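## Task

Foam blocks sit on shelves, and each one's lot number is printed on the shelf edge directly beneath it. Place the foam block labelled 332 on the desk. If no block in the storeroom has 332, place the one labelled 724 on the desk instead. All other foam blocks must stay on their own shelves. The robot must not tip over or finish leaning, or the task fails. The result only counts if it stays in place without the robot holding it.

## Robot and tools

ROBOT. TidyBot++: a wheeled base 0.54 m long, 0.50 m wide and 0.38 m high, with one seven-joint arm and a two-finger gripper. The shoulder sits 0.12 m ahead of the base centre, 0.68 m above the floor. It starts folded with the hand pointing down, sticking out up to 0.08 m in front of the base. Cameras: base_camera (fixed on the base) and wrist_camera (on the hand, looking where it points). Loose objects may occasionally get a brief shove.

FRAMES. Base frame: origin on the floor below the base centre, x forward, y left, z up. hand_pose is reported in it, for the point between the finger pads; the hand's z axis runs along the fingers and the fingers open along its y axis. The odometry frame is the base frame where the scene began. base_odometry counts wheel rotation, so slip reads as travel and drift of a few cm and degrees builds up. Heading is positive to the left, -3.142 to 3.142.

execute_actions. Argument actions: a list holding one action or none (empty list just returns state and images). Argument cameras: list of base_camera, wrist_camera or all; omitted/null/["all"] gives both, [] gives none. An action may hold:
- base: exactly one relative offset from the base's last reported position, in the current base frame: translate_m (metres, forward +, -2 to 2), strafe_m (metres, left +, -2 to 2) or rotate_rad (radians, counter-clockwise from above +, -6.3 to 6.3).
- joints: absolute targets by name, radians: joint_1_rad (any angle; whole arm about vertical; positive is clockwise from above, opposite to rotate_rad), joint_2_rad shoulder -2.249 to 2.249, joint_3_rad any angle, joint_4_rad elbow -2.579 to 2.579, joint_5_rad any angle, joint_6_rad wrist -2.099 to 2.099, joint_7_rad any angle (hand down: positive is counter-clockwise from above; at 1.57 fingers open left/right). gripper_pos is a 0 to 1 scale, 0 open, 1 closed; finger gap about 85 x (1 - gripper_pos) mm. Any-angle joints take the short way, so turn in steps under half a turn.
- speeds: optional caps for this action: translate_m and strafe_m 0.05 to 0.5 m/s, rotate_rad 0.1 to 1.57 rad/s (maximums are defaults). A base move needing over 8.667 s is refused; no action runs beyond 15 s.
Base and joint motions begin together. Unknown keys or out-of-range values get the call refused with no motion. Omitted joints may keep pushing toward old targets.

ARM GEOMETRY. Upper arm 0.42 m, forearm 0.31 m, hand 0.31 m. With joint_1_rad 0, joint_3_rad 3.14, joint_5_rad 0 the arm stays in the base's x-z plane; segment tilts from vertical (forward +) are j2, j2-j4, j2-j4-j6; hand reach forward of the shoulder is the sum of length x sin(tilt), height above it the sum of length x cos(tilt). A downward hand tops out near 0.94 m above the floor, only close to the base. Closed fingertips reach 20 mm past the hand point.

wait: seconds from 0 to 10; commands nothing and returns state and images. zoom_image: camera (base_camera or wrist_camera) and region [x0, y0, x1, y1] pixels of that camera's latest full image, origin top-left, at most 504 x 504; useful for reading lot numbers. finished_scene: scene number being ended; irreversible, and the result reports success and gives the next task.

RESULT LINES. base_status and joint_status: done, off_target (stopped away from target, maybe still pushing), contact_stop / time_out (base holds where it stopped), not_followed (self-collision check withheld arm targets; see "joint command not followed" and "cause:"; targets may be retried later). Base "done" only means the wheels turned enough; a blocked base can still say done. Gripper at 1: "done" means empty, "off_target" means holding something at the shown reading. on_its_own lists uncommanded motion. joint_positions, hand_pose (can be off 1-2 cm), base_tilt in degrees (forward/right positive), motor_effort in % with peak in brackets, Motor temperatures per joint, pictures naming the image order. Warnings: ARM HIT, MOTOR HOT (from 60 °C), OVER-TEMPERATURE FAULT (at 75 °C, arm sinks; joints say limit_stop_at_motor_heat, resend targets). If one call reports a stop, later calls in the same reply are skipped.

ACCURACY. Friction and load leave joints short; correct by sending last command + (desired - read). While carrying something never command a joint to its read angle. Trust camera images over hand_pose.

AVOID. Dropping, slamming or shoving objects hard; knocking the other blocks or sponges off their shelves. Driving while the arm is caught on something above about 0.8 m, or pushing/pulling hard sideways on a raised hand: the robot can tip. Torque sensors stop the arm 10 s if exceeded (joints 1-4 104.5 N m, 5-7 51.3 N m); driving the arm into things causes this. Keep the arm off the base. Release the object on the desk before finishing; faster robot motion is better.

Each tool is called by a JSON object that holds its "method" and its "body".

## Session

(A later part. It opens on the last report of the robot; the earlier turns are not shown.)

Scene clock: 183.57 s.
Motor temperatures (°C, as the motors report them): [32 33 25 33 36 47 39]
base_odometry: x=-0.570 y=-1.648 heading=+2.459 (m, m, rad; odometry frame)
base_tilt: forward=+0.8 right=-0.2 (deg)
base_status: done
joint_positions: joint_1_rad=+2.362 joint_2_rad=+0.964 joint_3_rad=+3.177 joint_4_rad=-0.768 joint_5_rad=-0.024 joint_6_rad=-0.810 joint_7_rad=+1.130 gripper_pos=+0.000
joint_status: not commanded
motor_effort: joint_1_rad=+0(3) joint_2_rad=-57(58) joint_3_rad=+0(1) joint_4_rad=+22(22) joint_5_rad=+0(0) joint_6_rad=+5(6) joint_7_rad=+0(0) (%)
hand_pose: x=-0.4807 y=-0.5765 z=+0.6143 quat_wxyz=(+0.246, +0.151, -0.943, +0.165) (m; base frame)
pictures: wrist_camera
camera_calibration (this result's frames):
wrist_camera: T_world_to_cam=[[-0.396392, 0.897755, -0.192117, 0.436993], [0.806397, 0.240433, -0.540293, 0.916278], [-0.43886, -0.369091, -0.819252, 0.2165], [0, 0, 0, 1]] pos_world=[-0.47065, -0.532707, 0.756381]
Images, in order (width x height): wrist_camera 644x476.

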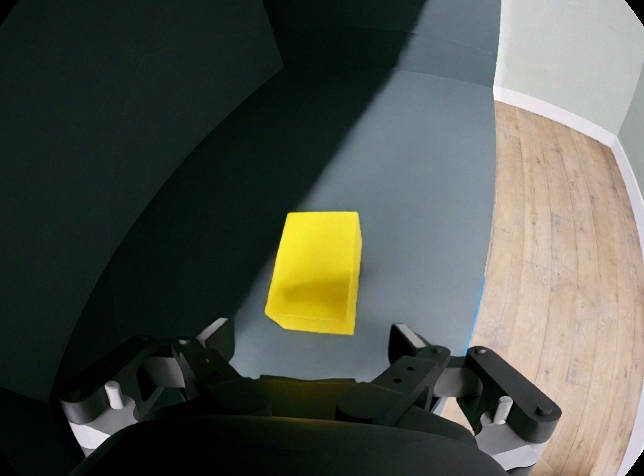

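{"method": "execute_actions", "body": {"actions": [{"base":{"strafe_m":-0.025}}], "cameras": []}}

{"method": "execute_actions", "body": {"actions": [{"base":{"translate_m":-0.04},"joints":{"joint_2_rad":1.02}}], "cameras": ["wrist_camera"]}}

Scene clock: 188.80 s.
Motor temperatures (°C, as the motors report them): [32 33 25 33 36 47 39]
base_odometry: x=-0.554 y=-1.629 heading=+2.459 (m, m, rad; odometry frame)
base_tilt: forward=+0.8 right=-0.2 (deg)
base_status: done
joint_positions: joint_1_rad=+2.357 joint_2_rad=+0.964 joint_3_rad=+3.177 joint_4_rad=-0.767 joint_5_rad=-0.024 joint_6_rad=-0.811 joint_7_rad=+1.130 gripper_pos=+0.000
joint_status: not commanded
motor_effort: joint_1_rad=+0(4) joint_2_rad=-57(59) joint_3_rad=+0(2) joint_4_rad=+21(22) joint_5_rad=+0(0) joint_6_rad=+5(5) joint_7_rad=-1(0) (%)
hand_pose: x=-0.4782 y=-0.5791 z=+0.6141 quat_wxyz=(+0.245, +0.153, -0.943, +0.165) (m; base frame)
pictures: none
No camera images: the call's "cameras" was empty. Leave "cameras" out to get every camera's image.

Scene clock: 189.73 s.
Motor temperatures (°C, as the motors report them): [32 33 25 33 36 47 39]
base_odometry: x=-0.523 y=-1.654 heading=+2.459 (m, m, rad; odometry frame)
base_tilt: forward=+0.8 right=-0.2 (deg)
base_status: done
joint_positions: joint_1_rad=+2.363 joint_2_rad=+1.018 joint_3_rad=+3.177 joint_4_rad=-0.766 joint_5_rad=-0.024 joint_6_rad=-0.811 joint_7_rad=+1.130 gripper_pos=+0.000
joint_status: all done
motor_effort: joint_1_rad=+0(4) joint_2_rad=-57(60) joint_3_rad=+0(1) joint_4_rad=+21(22) joint_5_rad=+0(0) joint_6_rad=+5(5) joint_7_rad=-1(0) (%)
hand_pose: x=-0.4785 y=-0.5726 z=+0.5703 quat_wxyz=(+0.225, +0.151, -0.951, +0.150) (m; base frame)
pictures: wrist_camera
camera_calibration (this result's frames):
wrist_camera: T_world_to_cam=[[-0.388303, 0.905055, -0.173481, 0.423365], [0.826192, 0.258518, -0.500574, 0.886941], [-0.408199, -0.337703, -0.848133, 0.231991], [0, 0, 0, 1]] pos_world=[-0.473691, -0.534115, 0.714185]
Images, in order (width x height): wrist_camera 644x476.

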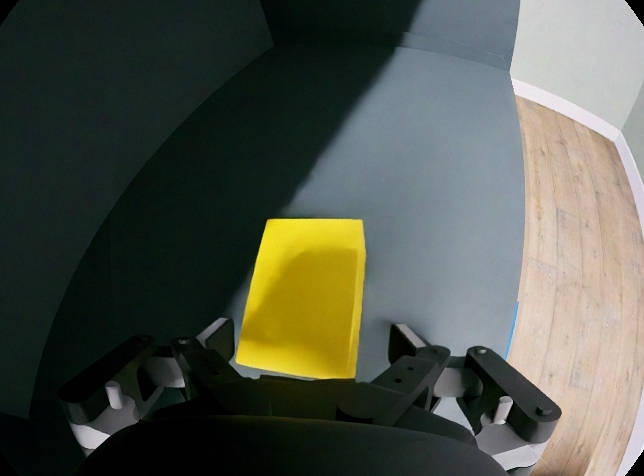

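{"method": "execute_actions", "body": {"actions": [{"base":{"strafe_m":-0.02}}], "cameras": []}}

{"method": "execute_actions", "body": {"actions": [{"base":{"translate_m":-0.025},"joints":{"joint_2_rad":1.035}}], "cameras": ["wrist_camera"]}}

{"method": "execute_actions", "body": {"actions": [{"joints":{"gripper_pos":1}}], "cameras": []}}

{"method": "execute_actions", "body": {"actions": [{"joints":{"joint_2_rad":0.98}}], "cameras": []}}

{"method": "execute_actions", "body": {"actions": [{"base":{"strafe_m":0.15},"joints":{"joint_1_rad":2.7}}], "cameras": ["wrist_camera"]}}

Scene clock: 200.77 s.
Motor temperatures (°C, as the motors report them): [32 34 25 33 36 47 39]
base_odometry: x=-0.510 y=-1.639 heading=+2.459 (m, m, rad; odometry frame)
base_tilt: forward=+0.8 right=-0.2 (deg)
base_status: done
joint_positions: joint_1_rad=+2.359 joint_2_rad=+1.018 joint_3_rad=+3.177 joint_4_rad=-0.766 joint_5_rad=-0.024 joint_6_rad=-0.811 joint_7_rad=+1.130 gripper_pos=+0.000
joint_status: not commanded
motor_effort: joint_1_rad=+0(4) joint_2_rad=-58(60) joint_3_rad=-1(2) joint_4_rad=+21(21) joint_5_rad=-1(0) joint_6_rad=+5(5) joint_7_rad=-1(0) (%)
hand_pose: x=-0.4759 y=-0.5752 z=+0.5704 quat_wxyz=(+0.225, +0.153, -0.950, +0.150) (m; base frame)
pictures: none
No camera images: the call's "cameras" was empty. Leave "cameras" out to get every camera's image.

Scene clock: 201.53 s.
Motor temperatures (°C, as the motors report them): [32 34 25 33 36 47 39]
base_odometry: x=-0.490 y=-1.654 heading=+2.459 (m, m, rad; odometry frame)
base_tilt: forward=+0.8 right=-0.2 (deg)
base_status: done
joint_positions: joint_1_rad=+2.363 joint_2_rad=+1.023 joint_3_rad=+3.177 joint_4_rad=-0.766 joint_5_rad=-0.024 joint_6_rad=-0.811 joint_7_rad=+1.130 gripper_pos=+0.000
joint_status: all done
motor_effort: joint_1_rad=+0(3) joint_2_rad=-58(60) joint_3_rad=+0(1) joint_4_rad=+21(22) joint_5_rad=+0(0) joint_6_rad=+5(5) joint_7_rad=+0(0) (%)
hand_pose: x=-0.4780 y=-0.5722 z=+0.5662 quat_wxyz=(+0.223, +0.152, -0.951, +0.148) (m; base frame)
pictures: wrist_camera
camera_calibration (this result's frames):
wrist_camera: T_world_to_cam=[[-0.387767, 0.905637, -0.171633, 0.422068], [0.827995, 0.26041, -0.496599, 0.884096], [-0.405044, -0.334676, -0.850842, 0.233607], [0, 0, 0, 1]] pos_world=[-0.473742, -0.534285, 0.710245]
Images, in order (width x height): wrist_camera 644x476.

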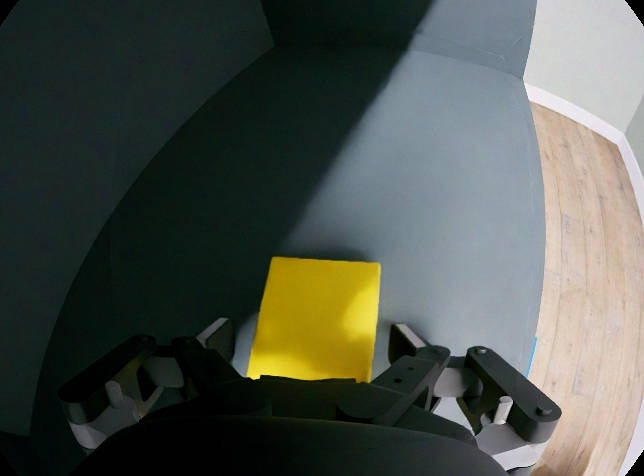

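Scene clock: 202.63 s.
Motor temperatures (°C, as the motors report them): [32 34 25 33 36 47 39]
base_odometry: x=-0.490 y=-1.654 heading=+2.459 (m, m, rad; odometry frame)
base_tilt: forward=+0.8 right=-0.2 (deg)
base_status: not commanded
joint_positions: joint_1_rad=+2.363 joint_2_rad=+1.023 joint_3_rad=+3.177 joint_4_rad=-0.761 joint_5_rad=-0.024 joint_6_rad=-0.811 joint_7_rad=+1.130 gripper_pos=+0.358
joint_status: gripper_pos off_target (ended at +0.358, target +1.000)
motor_effort: joint_1_rad=+0(1) joint_2_rad=-55(58) joint_3_rad=+0(1) joint_4_rad=+20(20) joint_5_rad=+0(1) joint_6_rad=+4(5) joint_7_rad=+0(1) (%)
hand_pose: x=-0.4791 y=-0.5734 z=+0.5685 quat_wxyz=(+0.225, +0.151, -0.951, +0.150) (m; base frame)
pictures: none
No camera images: the call's "cameras" was empty. Leave "cameras" out to get every camera's image.

Scene clock: 203.57 s.
Motor temperatures (°C, as the motors report them): [32 34 25 33 36 47 39]
base_odometry: x=-0.490 y=-1.654 heading=+2.459 (m, m, rad; odometry frame)
base_tilt: forward=+0.8 right=-0.2 (deg)
base_status: not commanded
joint_positions: joint_1_rad=+2.363 joint_2_rad=+0.994 joint_3_rad=+3.177 joint_4_rad=-0.761 joint_5_rad=-0.024 joint_6_rad=-0.811 joint_7_rad=+1.130 gripper_pos=+0.358
joint_status: all done
motor_effort: joint_1_rad=+0(0) joint_2_rad=-57(60) joint_3_rad=+0(0) joint_4_rad=+21(22) joint_5_rad=+0(0) joint_6_rad=+5(5) joint_7_rad=-1(1) (%)
hand_pose: x=-0.4812 y=-0.5755 z=+0.5928 quat_wxyz=(+0.236, +0.151, -0.947, +0.158) (m; base frame)
pictures: none
No camera images: the call's "cameras" was empty. Leave "cameras" out to get every camera's image.

Scene clock: 205.40 s.
Motor temperatures (°C, as the motors report them): [32 34 25 33 36 47 39]
base_odometry: x=-0.585 y=-1.771 heading=+2.459 (m, m, rad; odometry frame)
base_tilt: forward=+0.8 right=-0.2 (deg)
base_status: done
joint_positions: joint_1_rad=+2.694 joint_2_rad=+0.993 joint_3_rad=+3.183 joint_4_rad=-0.761 joint_5_rad=-0.024 joint_6_rad=-0.811 joint_7_rad=+1.130 gripper_pos=+0.358
joint_status: all done
motor_effort: joint_1_rad=-1(10) joint_2_rad=-58(60) joint_3_rad=+0(4) joint_4_rad=+21(23) joint_5_rad=+0(2) joint_6_rad=+5(5) joint_7_rad=+0(0) (%)
hand_pose: x=-0.6371 y=-0.3462 z=+0.5929 quat_wxyz=(+0.261, -0.008, -0.959, +0.114) (m; base frame)
pictures: wrist_camera
camera_calibration (this result's frames):
wrist_camera: T_world_to_cam=[[-0.0750623, 0.980975, -0.179035, 0.389921], [0.850639, -0.0307002, -0.524853, 0.900643], [-0.520364, -0.191691, -0.832151, 0.232474], [0, 0, 0, 1]] pos_world=[-0.615882, -0.31029, 0.735969]
Images, in order (width x height): wrist_camera 644x476.

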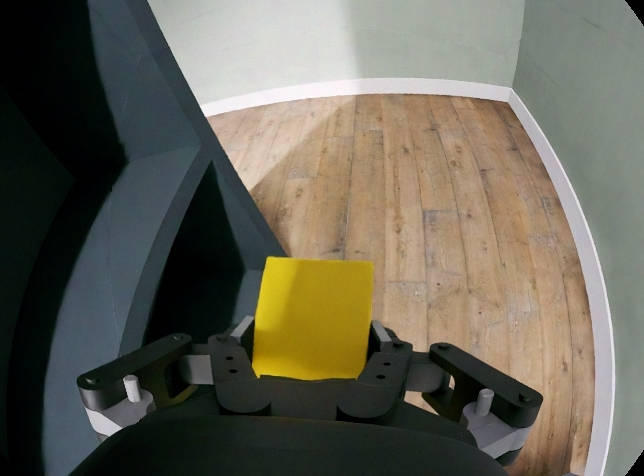

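{"method": "execute_actions", "body": {"actions": [{"base":{"translate_m":-1.5},"joints":{"joint_2_rad":-0.4,"joint_4_rad":-2.3,"joint_6_rad":-0.3}}], "cameras": []}}

{"method": "execute_actions", "body": {"actions": [{"base":{"strafe_m":-1.9},"joints":{"joint_1_rad":1.57}}], "cameras": []}}

{"method": "execute_actions", "body": {"actions": [{"base":{"translate_m":0.9},"joints":{"joint_2_rad":0.4,"joint_4_rad":-1.2,"joint_6_rad":-0.95}}]}}

Scene clock: 220.37 s.
Motor temperatures (°C, as the motors report them): [32 34 25 33 36 47 39]
base_odometry: x=+0.580 y=-2.717 heading=+2.460 (m, m, rad; odometry frame)
base_tilt: forward=+0.8 right=-0.2 (deg)
base_status: done
joint_positions: joint_1_rad=+2.694 joint_2_rad=-0.388 joint_3_rad=+3.183 joint_4_rad=-2.285 joint_5_rad=-0.024 joint_6_rad=-0.343 joint_7_rad=+1.130 gripper_pos=+0.358
joint_status: all done
motor_effort: joint_1_rad=+1(2) joint_2_rad=-7(59) joint_3_rad=+0(1) joint_4_rad=+22(23) joint_5_rad=-1(0) joint_6_rad=+7(7) joint_7_rad=+0(0) (%)
hand_pose: x=-0.2317 y=-0.1547 z=+0.7779 quat_wxyz=(+0.391, -0.026, -0.900, +0.194) (m; base frame)
pictures: none
No camera images: the call's "cameras" was empty. Leave "cameras" out to get every camera's image.

Scene clock: 225.47 s.
Motor temperatures (°C, as the motors report them): [32 34 25 33 36 47 39]
base_odometry: x=+1.779 y=-1.243 heading=+2.459 (m, m, rad; odometry frame)
base_tilt: forward=+0.8 right=-0.2 (deg)
base_status: done
joint_positions: joint_1_rad=+1.583 joint_2_rad=-0.389 joint_3_rad=+3.183 joint_4_rad=-2.285 joint_5_rad=-0.024 joint_6_rad=-0.342 joint_7_rad=+1.130 gripper_pos=+0.358
joint_status: all done
motor_effort: joint_1_rad=+0(0) joint_2_rad=-7(9) joint_3_rad=+0(2) joint_4_rad=+22(22) joint_5_rad=-1(1) joint_6_rad=+7(7) joint_7_rad=+0(0) (%)
hand_pose: x=+0.1020 y=-0.3830 z=+0.7784 quat_wxyz=(+0.230, +0.452, -0.778, +0.371) (m; base frame)
pictures: none
No camera images: the call's "cameras" was empty. Leave "cameras" out to get every camera's image.

Scene clock: 228.63 s.
Motor temperatures (°C, as the motors report them): [32 34 25 33 36 47 39]
base_odometry: x=+1.080 y=-0.675 heading=+2.459 (m, m, rad; odometry frame)
base_tilt: forward=+0.8 right=-0.2 (deg)
base_status: done
joint_positions: joint_1_rad=+1.573 joint_2_rad=+0.393 joint_3_rad=+3.183 joint_4_rad=-1.222 joint_5_rad=-0.024 joint_6_rad=-0.908 joint_7_rad=+1.130 gripper_pos=+0.358
joint_status: all done
motor_effort: joint_1_rad=+0(3) joint_2_rad=-39(40) joint_3_rad=+0(2) joint_4_rad=+21(23) joint_5_rad=+0(1) joint_6_rad=+5(7) joint_7_rad=+0(1) (%)
hand_pose: x=+0.1016 y=-0.6560 z=+0.8028 quat_wxyz=(+0.165, +0.492, -0.816, +0.256) (m; base frame)
pictures: base_camera, wrist_camera
camera_calibration (this result's frames):
wrist_camera: T_world_to_cam=[[-0.908199, 0.361729, -0.210539, 0.490588], [0.415994, 0.724777, -0.549224, 0.932214], [-0.0460767, -0.586388, -0.808719, 0.406233], [0, 0, 0, 1]] pos_world=[0.0764734, -0.614897, 0.943811]
Images, in order (width x height): base_camera 644x364, wrist_camera 644x476.

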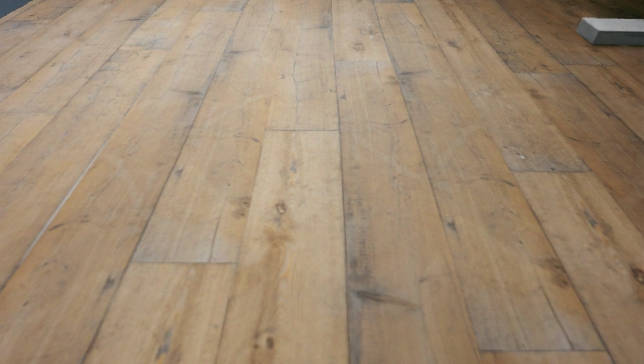

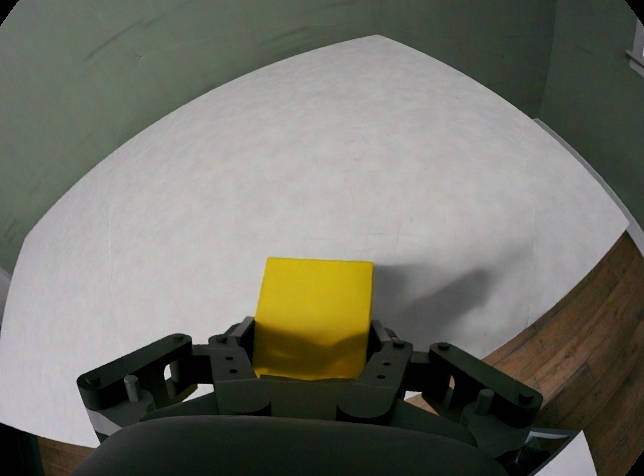

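{"method": "execute_actions", "body": {"actions": [{"base":{"strafe_m":-0.15}}], "cameras": []}}

{"method": "execute_actions", "body": {"actions": [{"joints":{"joint_2_rad":0.45}}], "cameras": ["wrist_camera"]}}

{"method": "execute_actions", "body": {"actions": [{"joints":{"gripper_pos":0}}], "cameras": []}}

{"method": "execute_actions", "body": {"actions": [{"joints":{"joint_2_rad":0.2}}], "cameras": ["wrist_camera"]}}

{"method": "finished_scene", "body": {"scene": 1}}

Scene clock: 248.13 s.
Motor temperatures (°C, as the motors report them): [32 35 25 33 36 47 39]
base_odometry: x=+1.175 y=-0.558 heading=+2.459 (m, m, rad; odometry frame)
base_tilt: forward=+0.8 right=-0.2 (deg)
base_status: done
joint_positions: joint_1_rad=+1.573 joint_2_rad=+0.402 joint_3_rad=+3.183 joint_4_rad=-1.219 joint_5_rad=-0.024 joint_6_rad=-0.911 joint_7_rad=+1.130 gripper_pos=+0.358
joint_status: not commanded
motor_effort: joint_1_rad=+0(2) joint_2_rad=-40(42) joint_3_rad=+0(1) joint_4_rad=+22(23) joint_5_rad=+0(1) joint_6_rad=+5(6) joint_7_rad=+0(0) (%)
hand_pose: x=+0.1016 y=-0.6572 z=+0.7979 quat_wxyz=(+0.163, +0.493, -0.817, +0.252) (m; base frame)
pictures: none
No camera images: the call's "cameras" was empty. Leave "cameras" out to get every camera's image.

Scene clock: 249.00 s.
Motor temperatures (°C, as the motors report them): [32 35 25 33 36 47 39]
base_odometry: x=+1.175 y=-0.558 heading=+2.459 (m, m, rad; odometry frame)
base_tilt: forward=+0.8 right=-0.2 (deg)
base_status: not commanded
joint_positions: joint_1_rad=+1.573 joint_2_rad=+0.445 joint_3_rad=+3.183 joint_4_rad=-1.218 joint_5_rad=-0.024 joint_6_rad=-0.911 joint_7_rad=+1.130 gripper_pos=+0.358
joint_status: all done
motor_effort: joint_1_rad=+0(0) joint_2_rad=-41(43) joint_3_rad=+0(0) joint_4_rad=+21(22) joint_5_rad=+0(0) joint_6_rad=+5(5) joint_7_rad=-1(0) (%)
hand_pose: x=+0.1016 y=-0.6618 z=+0.7700 quat_wxyz=(+0.152, +0.496, -0.822, +0.235) (m; base frame)
pictures: wrist_camera
camera_calibration (this result's frames):
wrist_camera: T_world_to_cam=[[-0.908216, 0.371929, -0.191867, 0.478159], [0.415972, 0.751929, -0.51144, 0.907255], [-0.0459492, -0.544309, -0.837625, 0.426362], [0, 0, 0, 1]] pos_world=[0.0764703, -0.627959, 0.912882]
Images, in order (width x height): wrist_camera 644x476.

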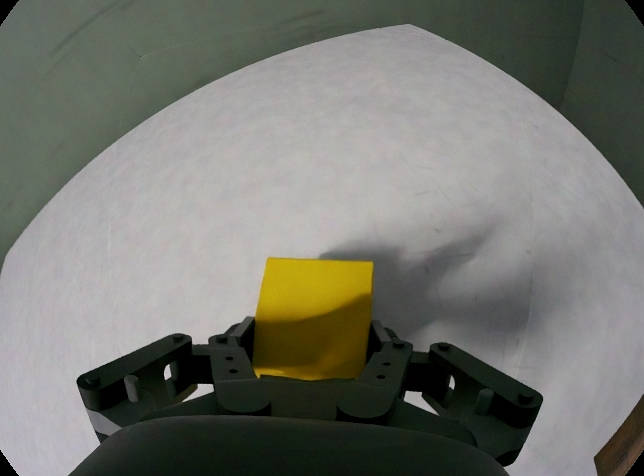

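Scene clock: 250.10 s.
Motor temperatures (°C, as the motors report them): [32 35 25 33 36 47 39]
base_odometry: x=+1.175 y=-0.558 heading=+2.459 (m, m, rad; odometry frame)
base_tilt: forward=+0.8 right=-0.2 (deg)
base_status: not commanded
joint_positions: joint_1_rad=+1.573 joint_2_rad=+0.445 joint_3_rad=+3.183 joint_4_rad=-1.218 joint_5_rad=-0.024 joint_6_rad=-0.911 joint_7_rad=+1.130 gripper_pos=+0.000
joint_status: all done
motor_effort: joint_1_rad=+0(0) joint_2_rad=-40(41) joint_3_rad=+0(0) joint_4_rad=+21(21) joint_5_rad=+0(0) joint_6_rad=+5(5) joint_7_rad=+0(1) (%)
hand_pose: x=+0.1016 y=-0.6618 z=+0.7700 quat_wxyz=(+0.152, +0.496, -0.822, +0.235) (m; base frame)
pictures: none
No camera images: the call's "cameras" was empty. Leave "cameras" out to get every camera's image.

Scene clock: 251.67 s.
Motor temperatures (°C, as the motors report them): [32 35 25 33 36 47 39]
base_odometry: x=+1.175 y=-0.558 heading=+2.459 (m, m, rad; odometry frame)
base_tilt: forward=+0.8 right=-0.2 (deg)
base_status: not commanded
joint_positions: joint_1_rad=+1.573 joint_2_rad=+0.193 joint_3_rad=+3.183 joint_4_rad=-1.210 joint_5_rad=-0.024 joint_6_rad=-0.911 joint_7_rad=+1.130 gripper_pos=+0.000
joint_status: all done
motor_effort: joint_1_rad=+0(0) joint_2_rad=-31(44) joint_3_rad=+0(0) joint_4_rad=+22(23) joint_5_rad=+0(0) joint_6_rad=+6(6) joint_7_rad=-1(0) (%)
hand_pose: x=+0.1017 y=-0.6201 z=+0.9364 quat_wxyz=(+0.216, +0.472, -0.784, +0.339) (m; base frame)
pictures: wrist_camera
camera_calibration (this result's frames):
wrist_camera: T_world_to_cam=[[-0.908471, 0.31018, -0.280124, 0.539056], [0.415345, 0.595312, -0.687818, 1.02913], [-0.0465863, -0.74121, -0.669655, 0.309116], [0, 0, 0, 1]] pos_world=[0.0766742, -0.550737, 1.06586]
Images, in order (width x height): wrist_camera 644x476.

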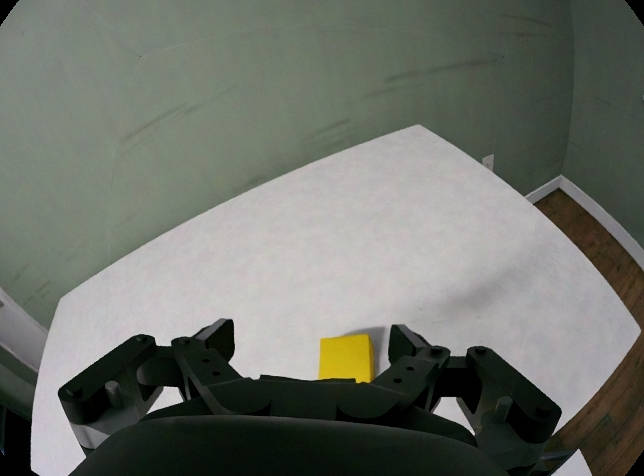

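The scene is finished: the task was done.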